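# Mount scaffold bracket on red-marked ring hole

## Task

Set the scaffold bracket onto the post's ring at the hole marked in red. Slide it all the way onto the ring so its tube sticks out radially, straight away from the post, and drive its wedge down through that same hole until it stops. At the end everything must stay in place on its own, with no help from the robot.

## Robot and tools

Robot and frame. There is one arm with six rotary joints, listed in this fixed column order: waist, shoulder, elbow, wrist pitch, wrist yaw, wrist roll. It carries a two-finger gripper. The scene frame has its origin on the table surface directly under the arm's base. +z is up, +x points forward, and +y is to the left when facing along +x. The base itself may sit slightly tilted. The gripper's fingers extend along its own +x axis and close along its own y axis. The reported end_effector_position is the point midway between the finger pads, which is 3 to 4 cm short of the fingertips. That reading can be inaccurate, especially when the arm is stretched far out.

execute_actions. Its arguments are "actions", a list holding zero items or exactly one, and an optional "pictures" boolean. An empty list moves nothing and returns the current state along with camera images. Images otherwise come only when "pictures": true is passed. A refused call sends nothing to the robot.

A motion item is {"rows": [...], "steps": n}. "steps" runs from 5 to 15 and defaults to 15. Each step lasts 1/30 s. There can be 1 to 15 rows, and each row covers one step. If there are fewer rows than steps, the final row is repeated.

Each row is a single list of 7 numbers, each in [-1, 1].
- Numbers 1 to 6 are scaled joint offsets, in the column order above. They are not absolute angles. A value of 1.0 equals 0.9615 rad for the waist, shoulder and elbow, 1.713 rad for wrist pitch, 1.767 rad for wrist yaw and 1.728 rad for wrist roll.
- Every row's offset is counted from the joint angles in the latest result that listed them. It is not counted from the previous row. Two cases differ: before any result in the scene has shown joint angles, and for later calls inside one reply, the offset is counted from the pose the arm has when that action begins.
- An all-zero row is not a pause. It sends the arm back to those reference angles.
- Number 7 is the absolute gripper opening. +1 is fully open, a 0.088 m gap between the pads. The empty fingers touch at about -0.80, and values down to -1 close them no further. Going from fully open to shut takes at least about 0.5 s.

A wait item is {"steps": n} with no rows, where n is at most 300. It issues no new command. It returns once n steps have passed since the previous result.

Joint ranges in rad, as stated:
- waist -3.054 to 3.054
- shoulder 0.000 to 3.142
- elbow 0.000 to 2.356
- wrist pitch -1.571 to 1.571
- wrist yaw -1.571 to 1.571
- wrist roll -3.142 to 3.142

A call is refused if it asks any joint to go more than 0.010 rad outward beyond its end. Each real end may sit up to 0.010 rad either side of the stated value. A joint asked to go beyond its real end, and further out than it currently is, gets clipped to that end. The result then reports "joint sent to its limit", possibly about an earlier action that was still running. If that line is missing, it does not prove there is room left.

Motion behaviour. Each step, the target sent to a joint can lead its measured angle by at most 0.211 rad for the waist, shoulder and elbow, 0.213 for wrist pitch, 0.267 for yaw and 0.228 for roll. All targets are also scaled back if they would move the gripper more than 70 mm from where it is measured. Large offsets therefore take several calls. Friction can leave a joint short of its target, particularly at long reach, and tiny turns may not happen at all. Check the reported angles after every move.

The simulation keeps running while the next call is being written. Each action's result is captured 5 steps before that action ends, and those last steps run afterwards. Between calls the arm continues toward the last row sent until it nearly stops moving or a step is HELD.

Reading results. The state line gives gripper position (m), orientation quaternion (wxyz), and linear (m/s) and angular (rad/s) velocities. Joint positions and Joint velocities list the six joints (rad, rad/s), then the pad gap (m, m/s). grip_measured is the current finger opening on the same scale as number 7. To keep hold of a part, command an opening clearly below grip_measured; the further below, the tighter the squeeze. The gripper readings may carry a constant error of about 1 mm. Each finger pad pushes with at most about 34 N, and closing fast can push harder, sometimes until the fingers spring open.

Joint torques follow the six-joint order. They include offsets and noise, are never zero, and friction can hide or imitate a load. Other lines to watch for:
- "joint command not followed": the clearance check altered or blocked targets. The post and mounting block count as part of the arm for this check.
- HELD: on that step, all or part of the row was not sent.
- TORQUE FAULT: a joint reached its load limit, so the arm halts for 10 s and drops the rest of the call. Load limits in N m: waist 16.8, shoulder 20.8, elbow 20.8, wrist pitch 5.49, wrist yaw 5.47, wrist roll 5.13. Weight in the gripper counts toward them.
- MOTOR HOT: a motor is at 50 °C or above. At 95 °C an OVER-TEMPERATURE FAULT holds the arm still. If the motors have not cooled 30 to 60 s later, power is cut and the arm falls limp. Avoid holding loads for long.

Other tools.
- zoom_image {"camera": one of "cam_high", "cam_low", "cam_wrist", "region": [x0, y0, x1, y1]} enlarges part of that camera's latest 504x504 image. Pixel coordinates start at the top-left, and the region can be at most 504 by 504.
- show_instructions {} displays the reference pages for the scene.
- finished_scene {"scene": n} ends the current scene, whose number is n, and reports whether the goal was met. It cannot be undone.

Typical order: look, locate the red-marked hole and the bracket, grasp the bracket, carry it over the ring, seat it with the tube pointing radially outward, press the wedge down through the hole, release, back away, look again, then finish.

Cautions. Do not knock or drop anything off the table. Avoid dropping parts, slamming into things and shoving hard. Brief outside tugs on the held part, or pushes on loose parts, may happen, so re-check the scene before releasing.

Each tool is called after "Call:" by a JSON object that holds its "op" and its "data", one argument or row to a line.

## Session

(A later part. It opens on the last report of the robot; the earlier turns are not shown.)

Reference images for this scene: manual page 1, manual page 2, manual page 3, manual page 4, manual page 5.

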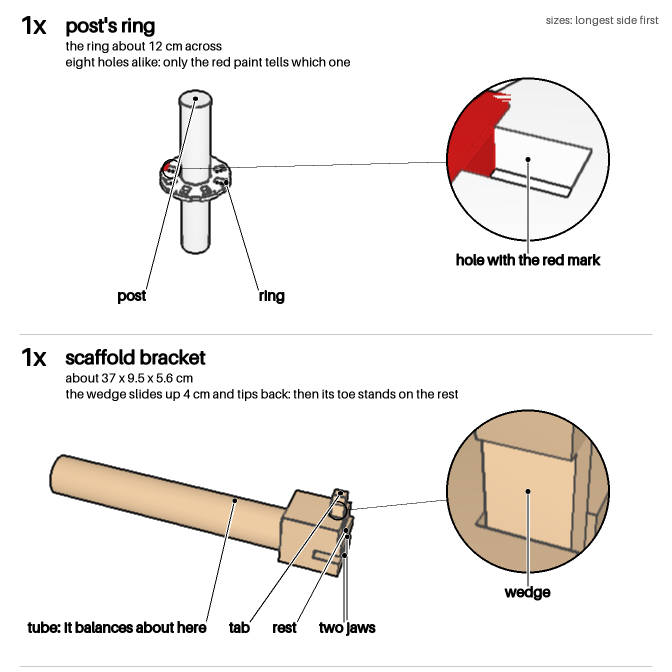

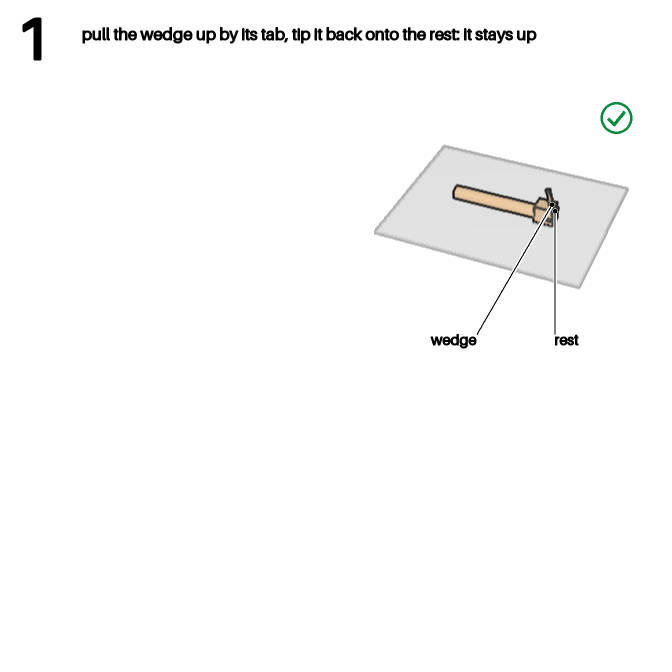

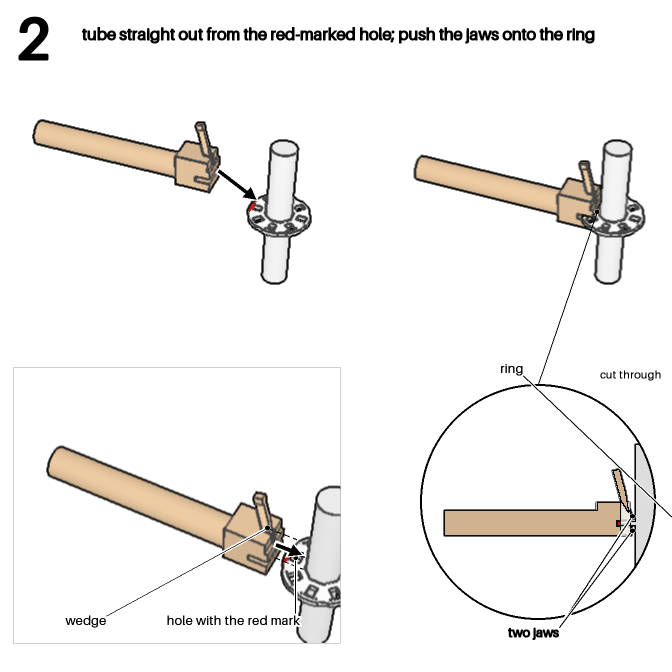

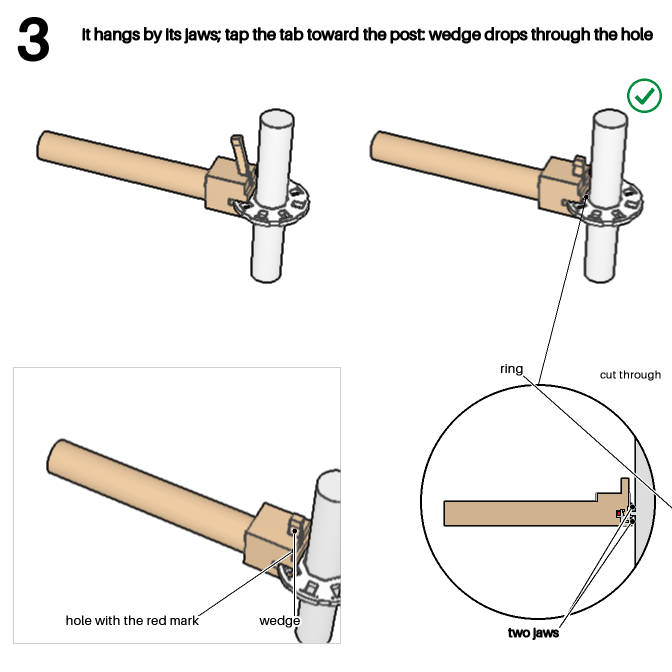

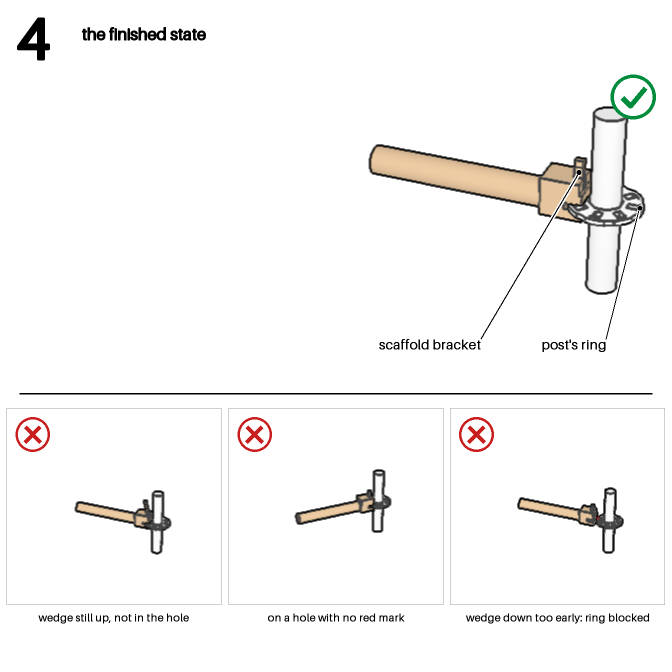

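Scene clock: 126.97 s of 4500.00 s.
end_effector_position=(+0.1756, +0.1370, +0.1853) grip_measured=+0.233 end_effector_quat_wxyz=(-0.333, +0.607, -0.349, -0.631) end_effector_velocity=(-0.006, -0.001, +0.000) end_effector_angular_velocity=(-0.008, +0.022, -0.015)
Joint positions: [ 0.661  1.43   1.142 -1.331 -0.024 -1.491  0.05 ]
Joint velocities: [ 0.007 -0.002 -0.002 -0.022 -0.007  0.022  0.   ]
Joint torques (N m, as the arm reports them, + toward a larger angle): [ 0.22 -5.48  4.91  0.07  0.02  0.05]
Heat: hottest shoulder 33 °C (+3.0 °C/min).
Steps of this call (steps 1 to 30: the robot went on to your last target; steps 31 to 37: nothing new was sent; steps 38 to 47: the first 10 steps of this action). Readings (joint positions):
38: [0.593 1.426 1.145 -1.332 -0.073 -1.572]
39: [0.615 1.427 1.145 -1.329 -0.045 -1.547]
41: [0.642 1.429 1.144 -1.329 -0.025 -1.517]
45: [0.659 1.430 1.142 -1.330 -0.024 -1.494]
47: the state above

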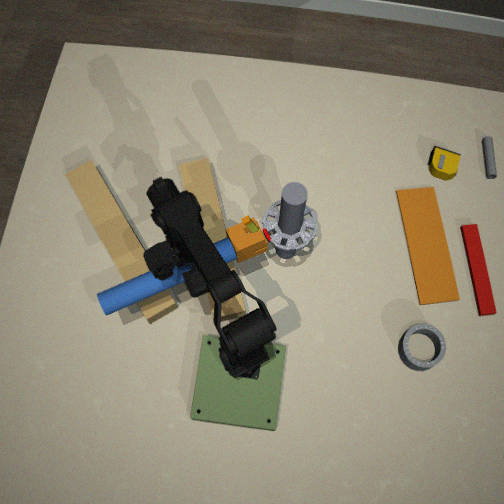

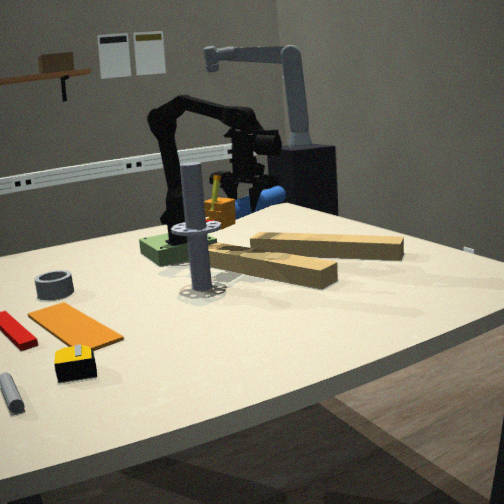

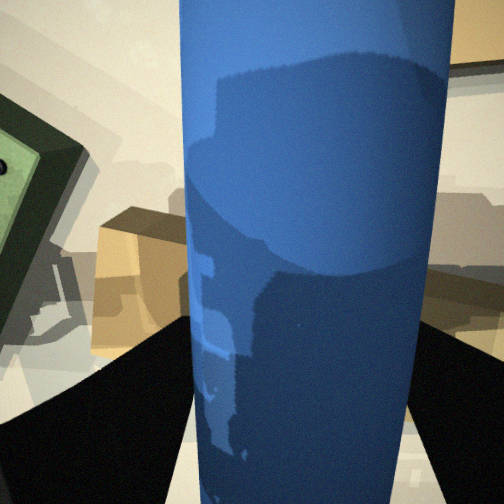

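Call:
{"op": "zoom_image", "data": {
  "camera": "cam_low",
  "region": [150, 160, 290, 270]
}}

Call:
{"op": "show_instructions", "data": {

}}

Region (150, 160, 290, 270) of cam_low's 504x504 image, scaled by 3.600, with more detail than that image has; it fills the top 396 rows of this view, and the rest is white.

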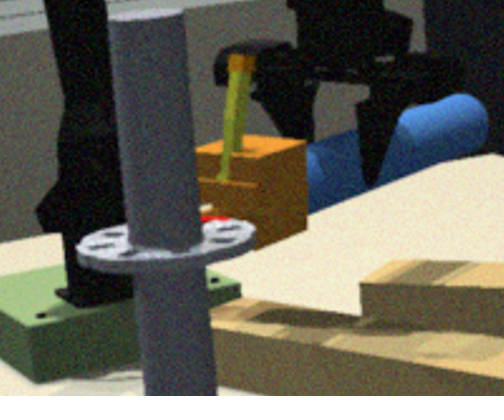

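Reference images for this scene: manual page 1, manual page 2, manual page 3, manual page 4, manual page 5.

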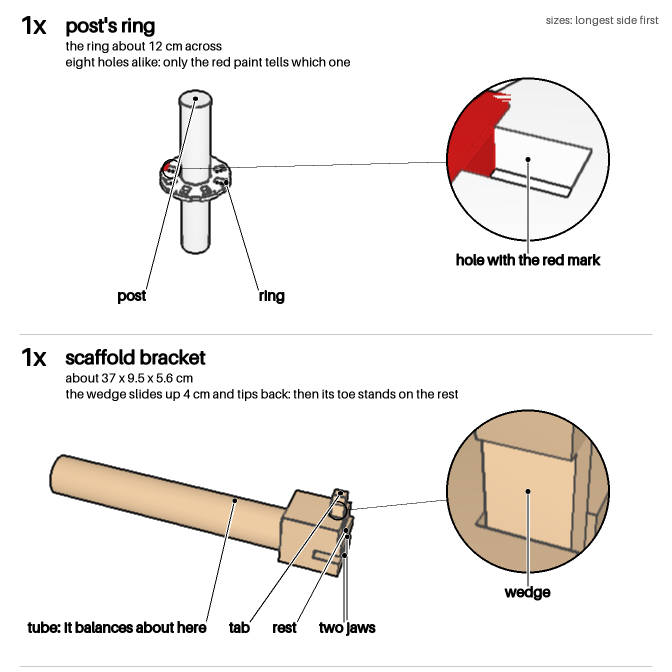

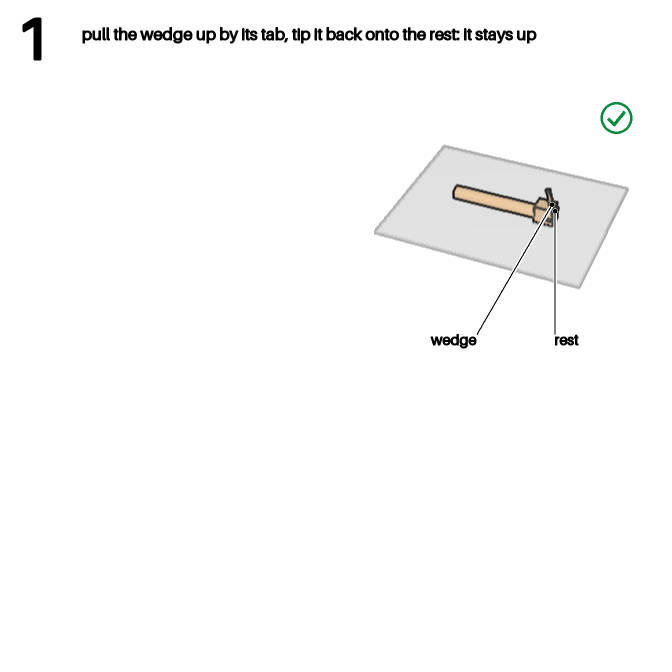

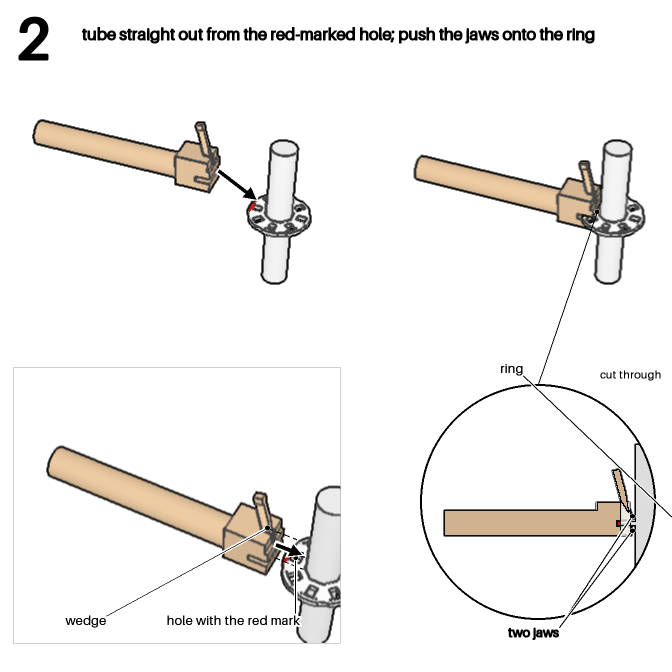

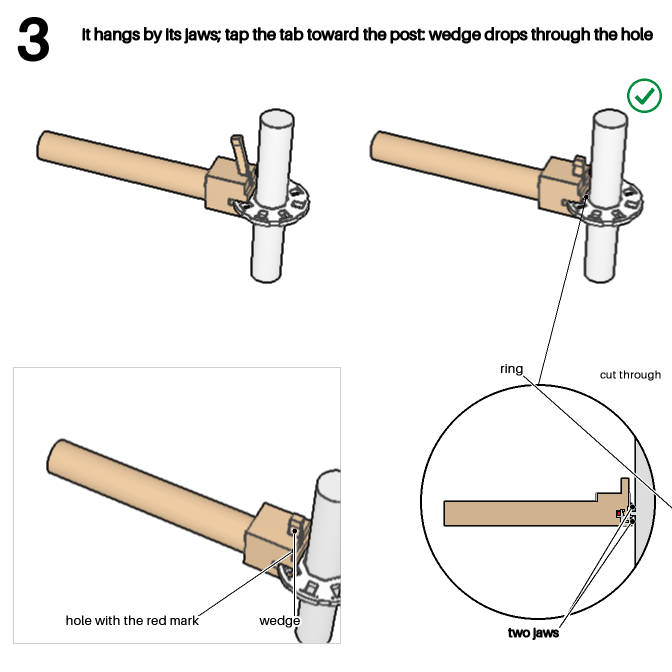

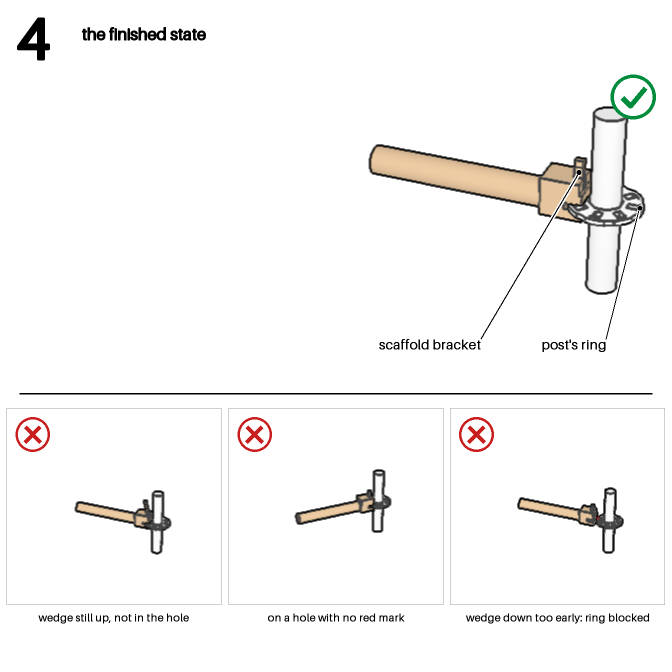

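Call:
{"op": "execute_actions", "data": {
  "actions": [
    {"rows":[[0.013,-0.031,-0.031,0.026,0,0.008,-0.9]],"steps":15}
  ],
  "pictures": true
}}

Call:
{"op": "zoom_image", "data": {
  "camera": "cam_low",
  "region": [150, 160, 290, 270]
}}

Call:
{"op": "zoom_image", "data": {
  "camera": "cam_high",
  "region": [80, 160, 340, 330]
}}

Scene clock: 128.17 s of 4500.00 s.
end_effector_position=(+0.1750, +0.1392, +0.1791) grip_measured=+0.233 end_effector_quat_wxyz=(-0.340, +0.610, -0.344, -0.628) end_effector_velocity=(-0.002, -0.001, +0.003) end_effector_angular_velocity=(+0.011, -0.002, +0.019)
Joint positions: [ 0.67   1.417  1.108 -1.289 -0.024 -1.48   0.05 ]
Joint velocities: [-0.002 -0.017 -0.002 -0.007 -0.007 -0.022 -0.   ]
Joint torques (N m, as the arm reports them, + toward a larger angle): [ 0.27 -6.91  4.95  0.55 -0.16  0.04]
Heat: hottest shoulder 33 °C (+3.0 °C/min).
Steps of this call (steps 1 to 5: the last 5 steps of your previous action; steps 6 to 15: the robot went on to your last target; steps 16 to 26: nothing new was sent; steps 27 to 36: the first 10 steps of this action). Readings (joint positions):
27: [0.663 1.428 1.137 -1.326 -0.024 -1.486]
28: [0.665 1.424 1.129 -1.312 -0.024 -1.483]
30: [0.669 1.421 1.117 -1.299 -0.024 -1.482]
34: [0.670 1.419 1.108 -1.291 -0.024 -1.480]
36: the state above

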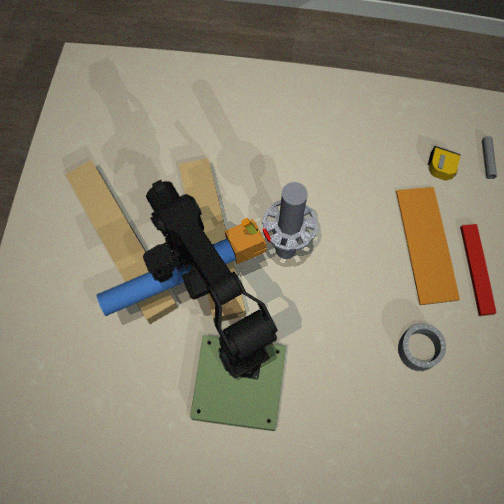

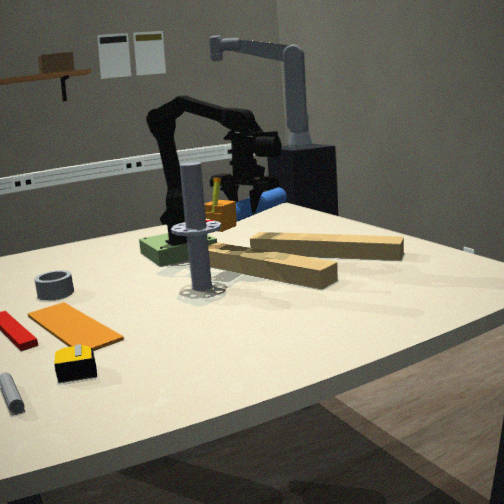

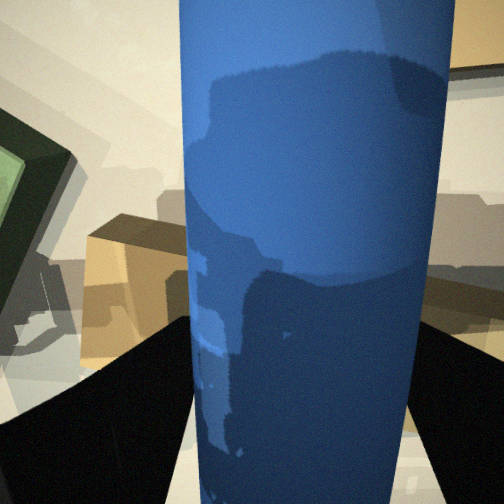

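Region (150, 160, 290, 270) of cam_low's 504x504 image, scaled by 3.600, with more detail than that image has; it fills the top 396 rows of this view, and the rest is white.

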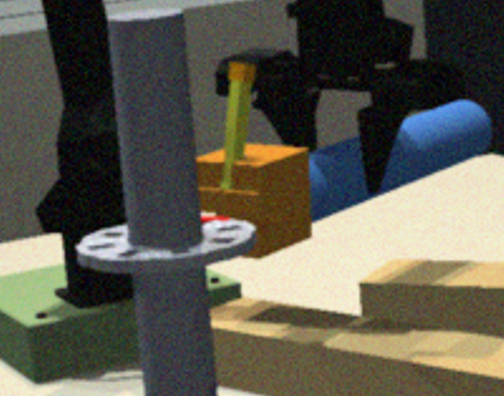

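Region (80, 160, 340, 330) of cam_high's 504x504 image, scaled by 1.938, with more detail than that image has; it fills the top 330 rows of this view, and the rest is white.

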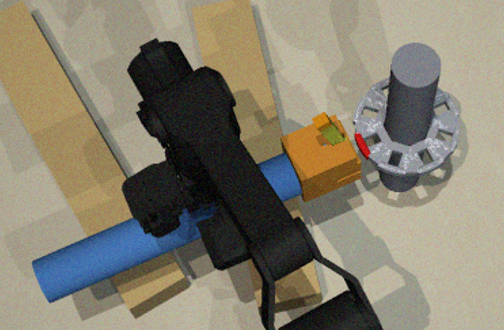

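Call:
{"op": "execute_actions", "data": {
  "actions": []
}}

Scene clock: 128.33 s of 4500.00 s.
end_effector_position=(+0.1751, +0.1393, +0.1794) grip_measured=+0.233 end_effector_quat_wxyz=(-0.340, +0.610, -0.343, -0.628) end_effector_velocity=(-0.000, -0.004, -0.000) end_effector_angular_velocity=(-0.011, +0.002, -0.029)
Joint positions: [ 0.67   1.416  1.108 -1.288 -0.024 -1.479  0.05 ]
Joint velocities: [-0.007 -0.002 -0.002 -0.007  0.007  0.022 -0.   ]
Joint torques (N m, as the arm reports them, + toward a larger angle): [ 0.25 -6.9   4.94  0.59 -0.14  0.06]
Heat: hottest shoulder 33 °C (+3.0 °C/min).
Kept back: nothing.
Steps of this call (steps 1 to 5: the last 5 steps of your previous action). Readings (joint positions):
1: [0.670 1.417 1.108 -1.288 -0.024 -1.479]
2: [0.670 1.417 1.108 -1.288 -0.024 -1.479]
4: [0.670 1.416 1.108 -1.288 -0.024 -1.479]
5: the state above

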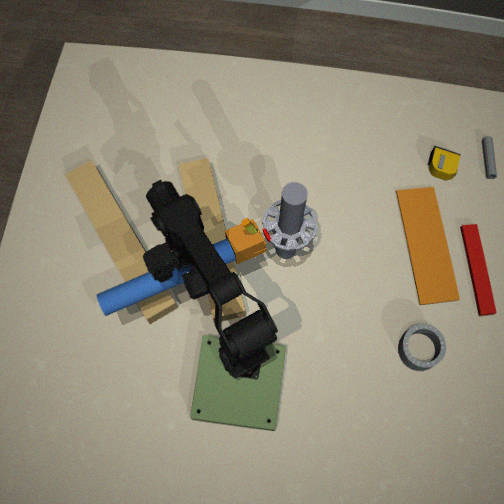

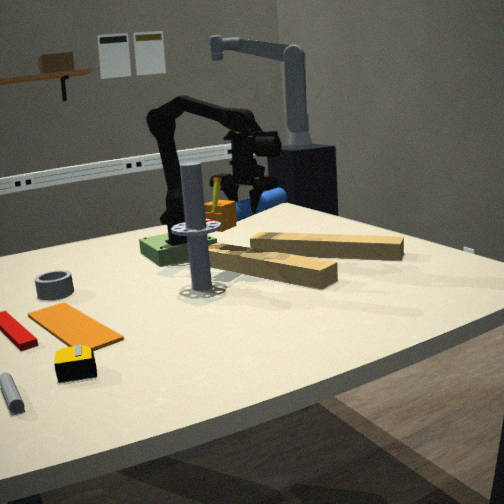

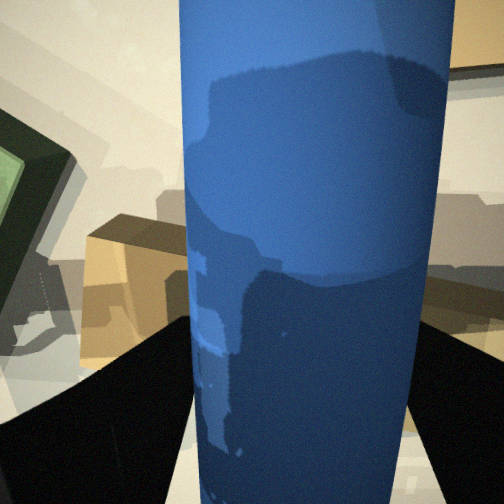

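Call:
{"op": "execute_actions", "data": {
  "actions": [
    {"rows":[[0.004,-0.005,0.034,-0.010,0,0.002,-0.9]],"steps":12}
  ]
}}

Call:
{"op": "execute_actions", "data": {
  "actions": []
}}

Call:
{"op": "zoom_image", "data": {
  "camera": "cam_low",
  "region": [150, 160, 290, 270]
}}

Call:
{"op": "zoom_image", "data": {
  "camera": "cam_high",
  "region": [80, 160, 340, 330]
}}

Scene clock: 128.87 s of 4500.00 s.
end_effector_position=(+0.1749, +0.1395, +0.1820) grip_measured=+0.233 end_effector_quat_wxyz=(-0.340, +0.610, -0.343, -0.628) end_effector_velocity=(+0.002, +0.002, +0.004) end_effector_angular_velocity=(+0.010, -0.001, +0.005)
Joint positions: [ 0.672  1.416  1.118 -1.299 -0.024 -1.478  0.05 ]
Joint velocities: [-0.002  0.002  0.017 -0.007 -0.007 -0.007 -0.   ]
Joint torques (N m, as the arm reports them, + toward a larger angle): [ 0.21 -5.59  6.46  0.09 -0.15  0.06]
Heat: hottest shoulder 33 °C (+3.0 °C/min).
Steps of this call (steps 1 to 9: the robot went on to your last target; steps 10 to 16: the first 7 steps of this action). Readings (joint positions):
10: [0.671 1.416 1.108 -1.288 -0.024 -1.479]
11: [0.671 1.416 1.110 -1.290 -0.024 -1.479]
13: [0.672 1.416 1.114 -1.297 -0.024 -1.479]
16: the state above

Scene clock: 129.03 s of 4500.00 s.
end_effector_position=(+0.1749, +0.1395, +0.1823) grip_measured=+0.233 end_effector_quat_wxyz=(-0.340, +0.610, -0.343, -0.628) end_effector_velocity=(-0.002, -0.001, -0.000) end_effector_angular_velocity=(+0.002, +0.010, +0.019)
Joint positions: [ 0.672  1.416  1.119 -1.301 -0.024 -1.478  0.05 ]
Joint velocities: [-0.002 -0.002 -0.002 -0.007 -0.007 -0.022 -0.   ]
Joint torques (N m, as the arm reports them, + toward a larger angle): [ 0.15 -5.58  6.47  0.13 -0.16  0.05]
Heat: hottest shoulder 33 °C (+3.0 °C/min).
Kept back: nothing.
Steps of this call (steps 1 to 5: the last 5 steps of your previous action). Readings (joint positions):
1: [0.672 1.416 1.119 -1.299 -0.024 -1.478]
2: [0.672 1.416 1.119 -1.300 -0.024 -1.478]
4: [0.672 1.416 1.119 -1.301 -0.024 -1.478]
5: the state above

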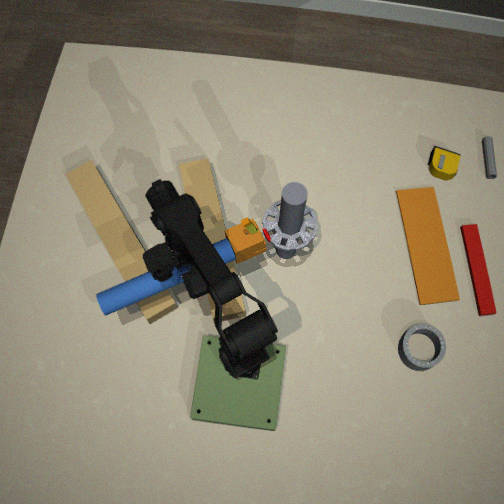

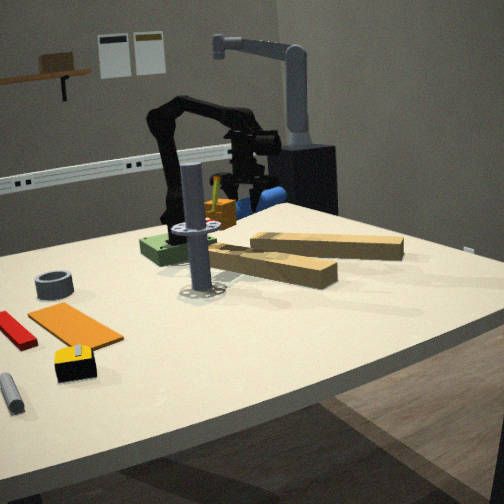

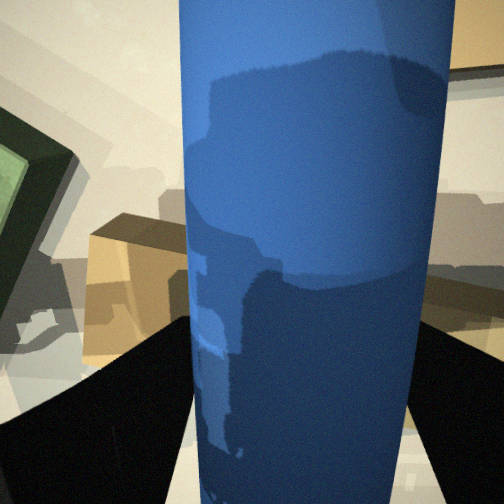

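Region (150, 160, 290, 270) of cam_low's 504x504 image, scaled by 3.600, with more detail than that image has; it fills the top 396 rows of this view, and the rest is white.

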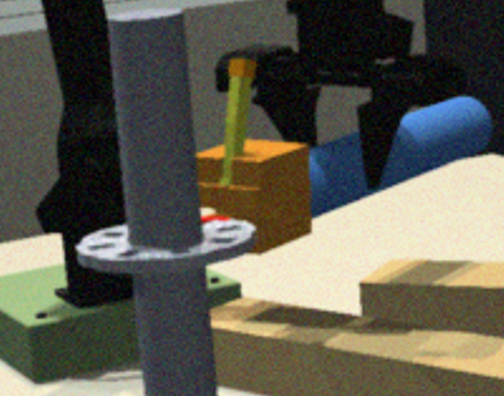

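Region (80, 160, 340, 330) of cam_high's 504x504 image, scaled by 1.938, with more detail than that image has; it fills the top 330 rows of this view, and the rest is white.

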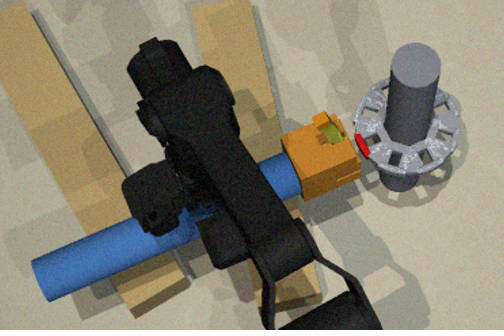

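Call:
{"op": "execute_actions", "data": {
  "actions": [
    {"rows":[[-0.02,0,0.004,-0.002,0,-0.011,-0.9],[-0.04,0,0.004,-0.002,0,-0.022,-0.9],[-0.06,0,0.004,-0.002,0,-0.033,-0.9],[-0.08,0,0.004,-0.002,0,-0.044,-0.9]],"steps":15}
  ],
  "pictures": true
}}

Call:
{"op": "zoom_image", "data": {
  "camera": "cam_low",
  "region": [150, 160, 290, 270]
}}

Call:
{"op": "zoom_image", "data": {
  "camera": "cam_high",
  "region": [80, 160, 340, 330]
}}

Scene clock: 129.63 s of 4500.00 s.
end_effector_position=(+0.1836, +0.1274, +0.1815) grip_measured=+0.233 end_effector_quat_wxyz=(-0.341, +0.607, -0.344, -0.630) end_effector_velocity=(-0.001, -0.003, -0.000) end_effector_angular_velocity=(-0.010, +0.002, +0.005)
Joint positions: [ 0.602  1.42   1.119 -1.302 -0.03  -1.545  0.05 ]
Joint velocities: [-0.002 -0.002 -0.002 -0.007  0.007 -0.007 -0.   ]
Joint torques (N m, as the arm reports them, + toward a larger angle): [-0.68 -5.35  4.92  0.22  0.08 -0.21]
Heat: hottest shoulder 33 °C (+3.0 °C/min).
Steps of this call (steps 1 to 8: the robot went on to your last target; steps 9 to 18: the first 10 steps of this action). Readings (joint positions):
9: [0.670 1.417 1.119 -1.301 -0.025 -1.480]
10: [0.665 1.417 1.119 -1.301 -0.028 -1.489]
12: [0.641 1.419 1.119 -1.301 -0.029 -1.516]
16: [0.603 1.420 1.119 -1.301 -0.029 -1.543]
18: the state above

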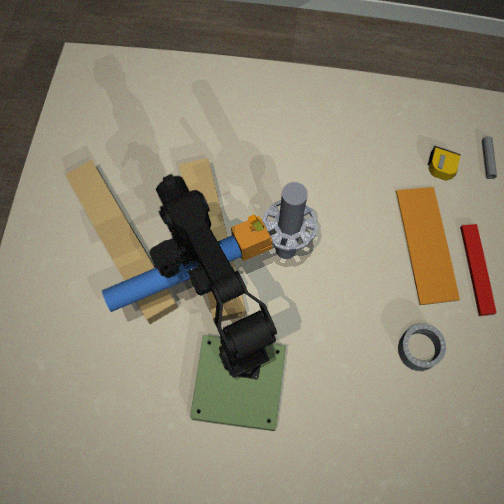

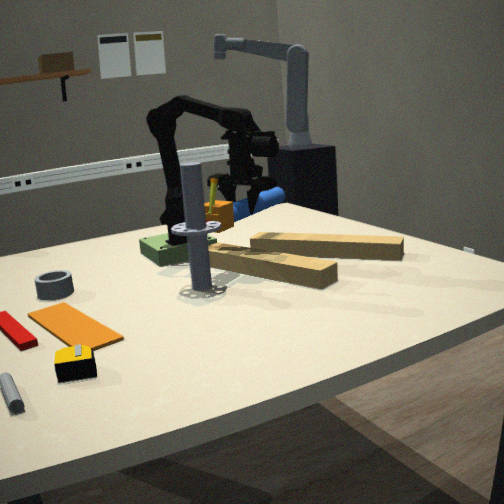

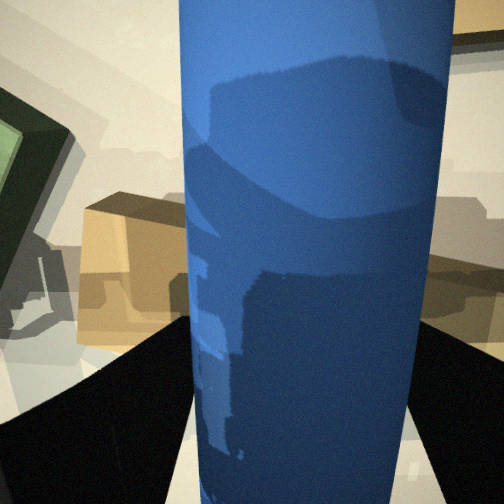

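Region (150, 160, 290, 270) of cam_low's 504x504 image, scaled by 3.600, with more detail than that image has; it fills the top 396 rows of this view, and the rest is white.

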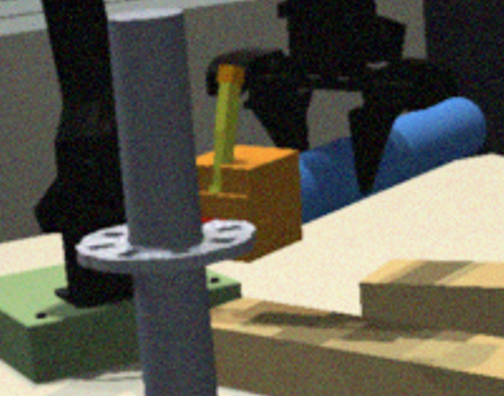

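Region (80, 160, 340, 330) of cam_high's 504x504 image, scaled by 1.938, with more detail than that image has; it fills the top 330 rows of this view, and the rest is white.

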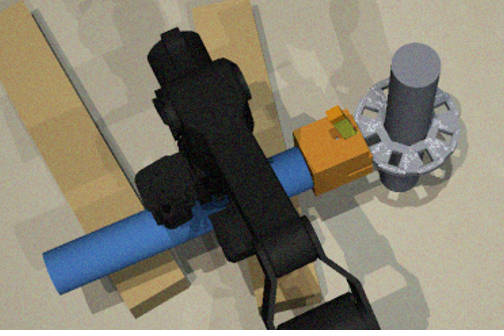

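Call:
{"op": "execute_actions", "data": {
  "actions": [
    {"rows":[[-0.02,0,0,0,0,-0.011,-0.9],[-0.04,0,0,0,0,-0.022,-0.9],[-0.06,0,0,0,0,-0.033,-0.9],[-0.08,0,0,0,0,-0.044,-0.9]],"steps":15}
  ],
  "pictures": true
}}

Call:
{"op": "zoom_image", "data": {
  "camera": "cam_low",
  "region": [150, 160, 290, 270]
}}

Call:
{"op": "zoom_image", "data": {
  "camera": "cam_high",
  "region": [80, 160, 340, 330]
}}

Scene clock: 130.40 s of 4500.00 s.
end_effector_position=(+0.1839, +0.1238, +0.1809) grip_measured=+0.233 end_effector_quat_wxyz=(-0.341, +0.594, -0.333, -0.648) end_effector_velocity=(+0.000, -0.001, -0.000) end_effector_angular_velocity=(+0.025, +0.003, +0.019)
Joint positions: [ 0.558  1.42   1.115 -1.307 -0.074 -1.607  0.05 ]
Joint velocities: [-0.017 -0.007 -0.007  0.007 -0.022 -0.037 -0.   ]
Joint torques (N m, as the arm reports them, + toward a larger angle): [-3.16 -4.92  5.03  0.75  1.73 -0.33]
Heat: hottest shoulder 33 °C (+3.0 °C/min).
Steps of this call (steps 1 to 5: the last 5 steps of your previous action; steps 6 to 13: the robot went on to your last target; steps 14 to 23: the first 10 steps of this action). Readings (joint positions):
14: [0.601 1.420 1.119 -1.302 -0.032 -1.546]
15: [0.596 1.420 1.119 -1.303 -0.036 -1.553]
17: [0.578 1.420 1.119 -1.304 -0.054 -1.577]
21: [0.559 1.420 1.115 -1.307 -0.073 -1.604]
23: the state above

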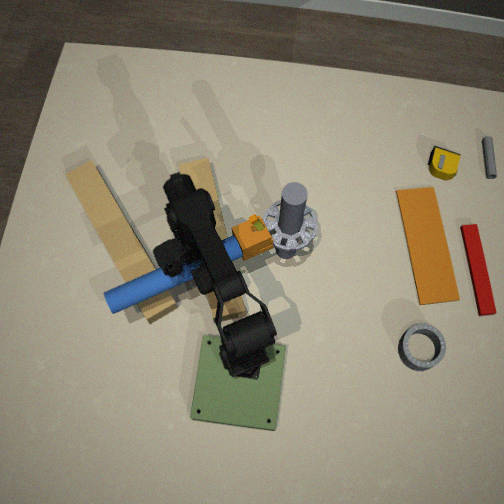

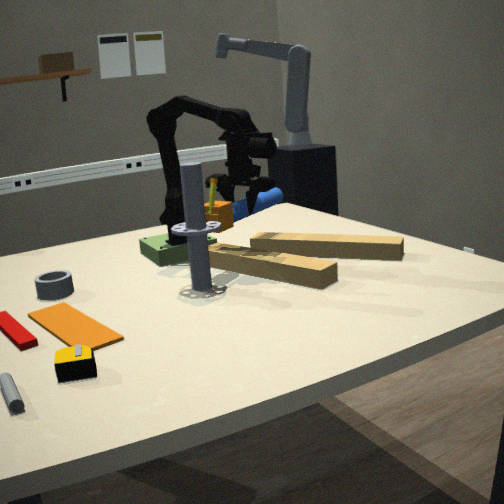

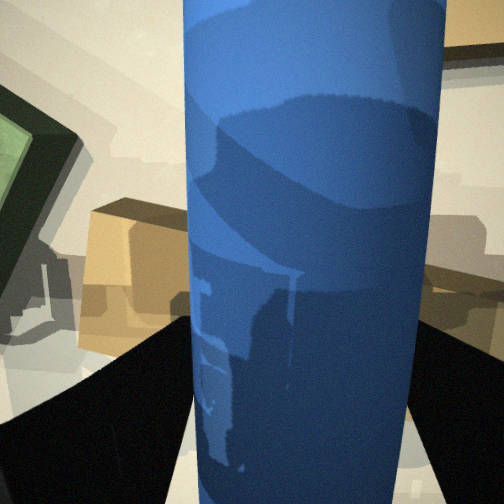

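Region (150, 160, 290, 270) of cam_low's 504x504 image, scaled by 3.600, with more detail than that image has; it fills the top 396 rows of this view, and the rest is white.

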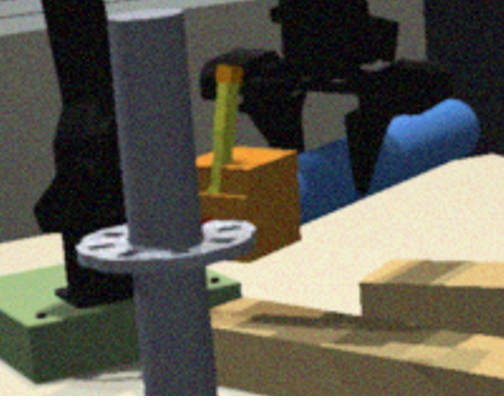

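Region (80, 160, 340, 330) of cam_high's 504x504 image, scaled by 1.938, with more detail than that image has; it fills the top 330 rows of this view, and the rest is white.

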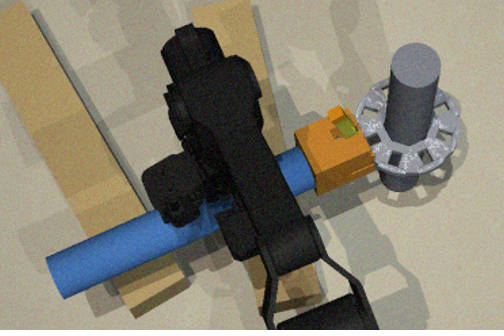

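Call:
{"op": "execute_actions", "data": {
  "actions": [
    {"rows":[[0,0,0.006,0,0.012,0,-0.9],[0,0,0.008,0.003,0.024,0,-0.9],[-0.01,0,0.01,0.003,0.034,-0.005,-0.9],[-0.02,0,0.01,0.003,0.034,-0.011,-0.9],[-0.03,0,0.01,0.003,0.034,-0.016,-0.9]],"steps":15}
  ],
  "pictures": true
}}

Call:
{"op": "zoom_image", "data": {
  "camera": "cam_high",
  "region": [80, 160, 340, 330]
}}

Scene clock: 131.63 s of 4500.00 s.
end_effector_position=(+0.1838, +0.1236, +0.1805) grip_measured=+0.234 end_effector_quat_wxyz=(-0.340, +0.595, -0.332, -0.648) end_effector_velocity=(-0.005, -0.001, +0.000) end_effector_angular_velocity=(+0.008, +0.030, -0.001)
Joint positions: [ 0.558  1.42   1.113 -1.306 -0.073 -1.609  0.05 ]
Joint velocities: [-0.007 -0.002 -0.002 -0.022 -0.022 -0.007 -0.   ]
Joint torques (N m, as the arm reports them, + toward a larger angle): [-2.97 -4.87  5.49  0.71  2.33 -0.78]
Heat: hottest shoulder 33 °C (+2.0 °C/min).
Steps of this call (steps 1 to 5: the last 5 steps of your previous action; steps 6 to 15: the robot went on to your last target; steps 16 to 27: nothing new was sent; steps 28 to 37: the first 10 steps of this action). Readings (joint positions):
28: [0.556 1.420 1.114 -1.307 -0.076 -1.611]
29: [0.557 1.420 1.113 -1.305 -0.074 -1.609]
31: [0.559 1.420 1.113 -1.305 -0.072 -1.607]
35: [0.559 1.420 1.113 -1.306 -0.073 -1.609]
37: the state above

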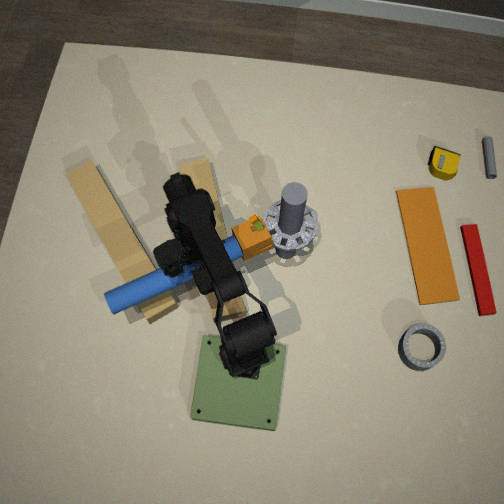

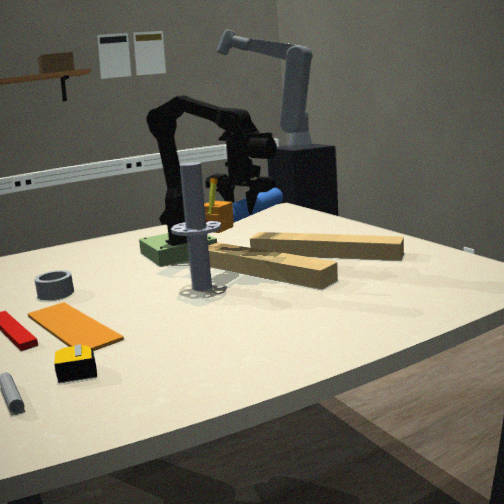

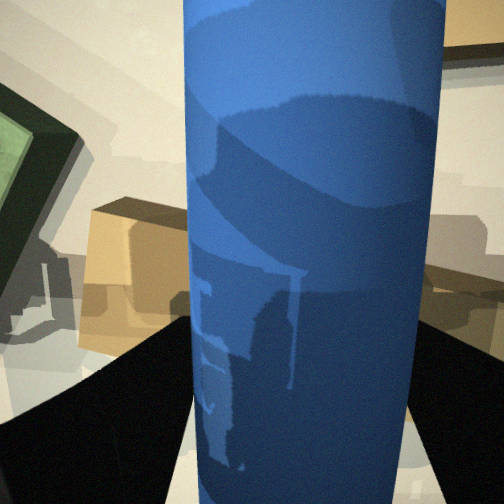

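Region (80, 160, 340, 330) of cam_high's 504x504 image, scaled by 1.938, with more detail than that image has; it fills the top 330 rows of this view, and the rest is white.

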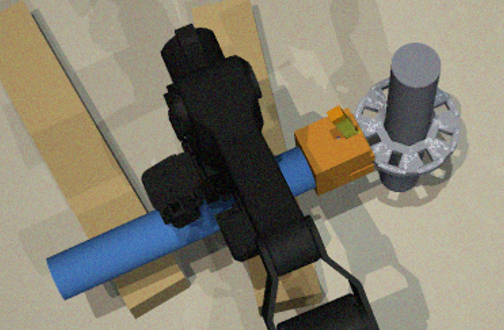

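Call:
{"op": "zoom_image", "data": {
  "camera": "cam_low",
  "region": [180, 190, 250, 245]
}}

Call:
{"op": "zoom_image", "data": {
  "camera": "cam_high",
  "region": [220, 190, 330, 270]
}}

Region (180, 190, 250, 245) of cam_low's 504x504 image, scaled by 7.200, with more detail than that image has; it fills the top 396 rows of this view, and the rest is white.

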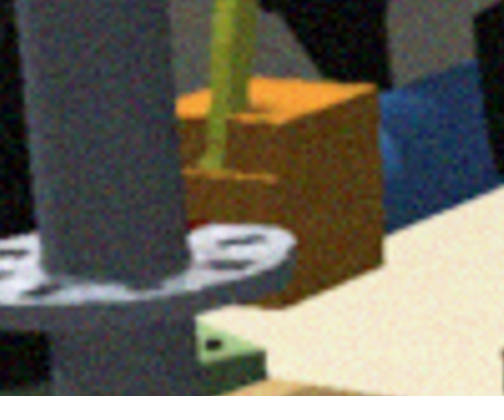

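Region (220, 190, 330, 270) of cam_high's 504x504 image, scaled by 4.582, with more detail than that image has; it fills the top 367 rows of this view, and the rest is white.

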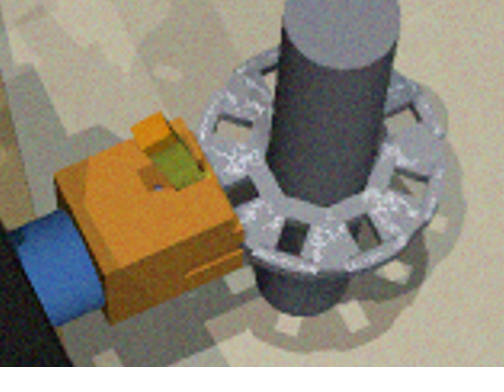

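Call:
{"op": "execute_actions", "data": {
  "actions": [
    {"rows":[[0.03,0,0.006,0.003,0.028,0.017,-0.9]],"steps":15}
  ],
  "pictures": true
}}

Call:
{"op": "zoom_image", "data": {
  "camera": "cam_low",
  "region": [180, 190, 250, 245]
}}

Call:
{"op": "zoom_image", "data": {
  "camera": "cam_high",
  "region": [220, 190, 330, 270]
}}

Scene clock: 134.13 s of 4500.00 s.
end_effector_position=(+0.1834, +0.1243, +0.1795) grip_measured=+0.234 end_effector_quat_wxyz=(-0.333, +0.606, -0.338, -0.638) end_effector_velocity=(-0.000, +0.002, -0.000) end_effector_angular_velocity=(+0.010, -0.002, +0.010)
Joint positions: [ 0.585  1.42   1.111 -1.302 -0.038 -1.583  0.05 ]
Joint velocities: [ 0.002 -0.002 -0.002  0.007 -0.007 -0.007 -0.   ]
Joint torques (N m, as the arm reports them, + toward a larger angle): [ 0.04 -4.98  5.25  0.48  0.42  0.07]
Heat: hottest shoulder 33 °C (+2.0 °C/min).
Steps of this call (steps 1 to 5: the last 5 steps of your previous action; steps 6 to 15: the robot went on to your last target; steps 16 to 65: nothing new was sent; steps 66 to 75: the first 10 steps of this action). Readings (joint positions):
66: [0.562 1.420 1.113 -1.306 -0.068 -1.608]
67: [0.571 1.420 1.112 -1.305 -0.056 -1.599]
69: [0.580 1.420 1.111 -1.303 -0.044 -1.589]
73: [0.585 1.420 1.111 -1.302 -0.039 -1.584]
75: the state above

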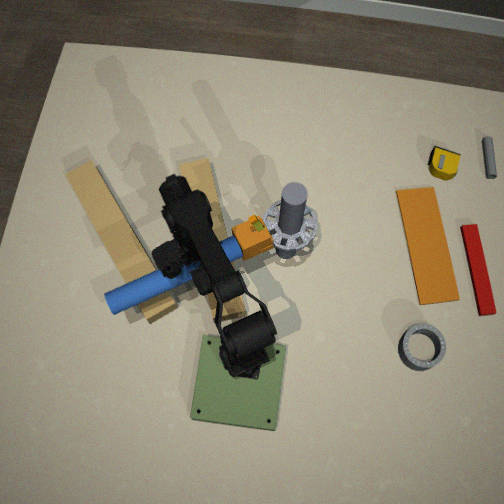

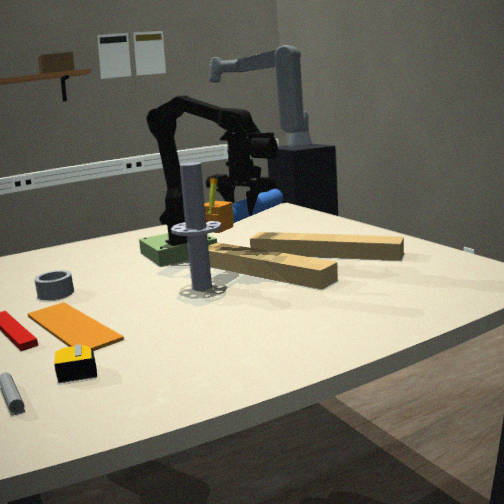

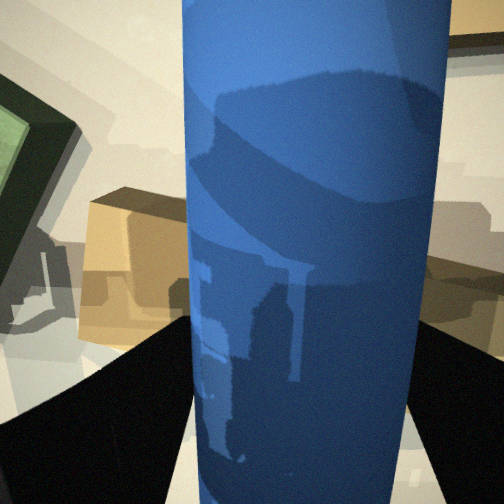

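Region (180, 190, 250, 245) of cam_low's 504x504 image, scaled by 7.200, with more detail than that image has; it fills the top 396 rows of this view, and the rest is white.

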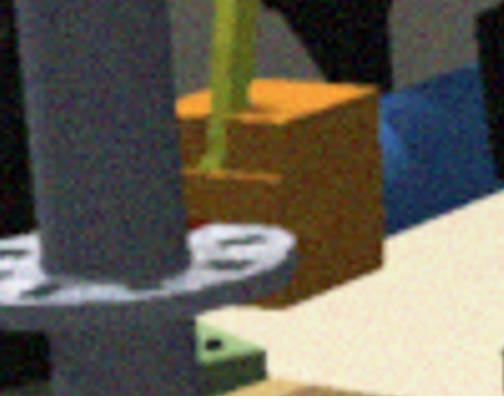

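Region (220, 190, 330, 270) of cam_high's 504x504 image, scaled by 4.582, with more detail than that image has; it fills the top 367 rows of this view, and the rest is white.

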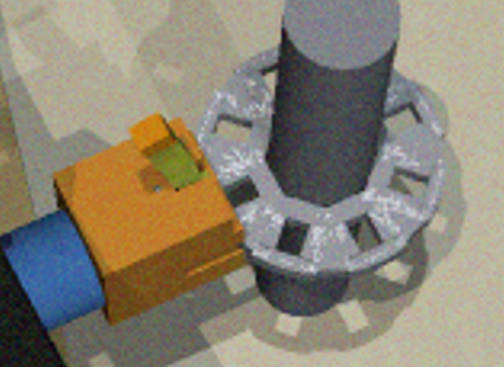

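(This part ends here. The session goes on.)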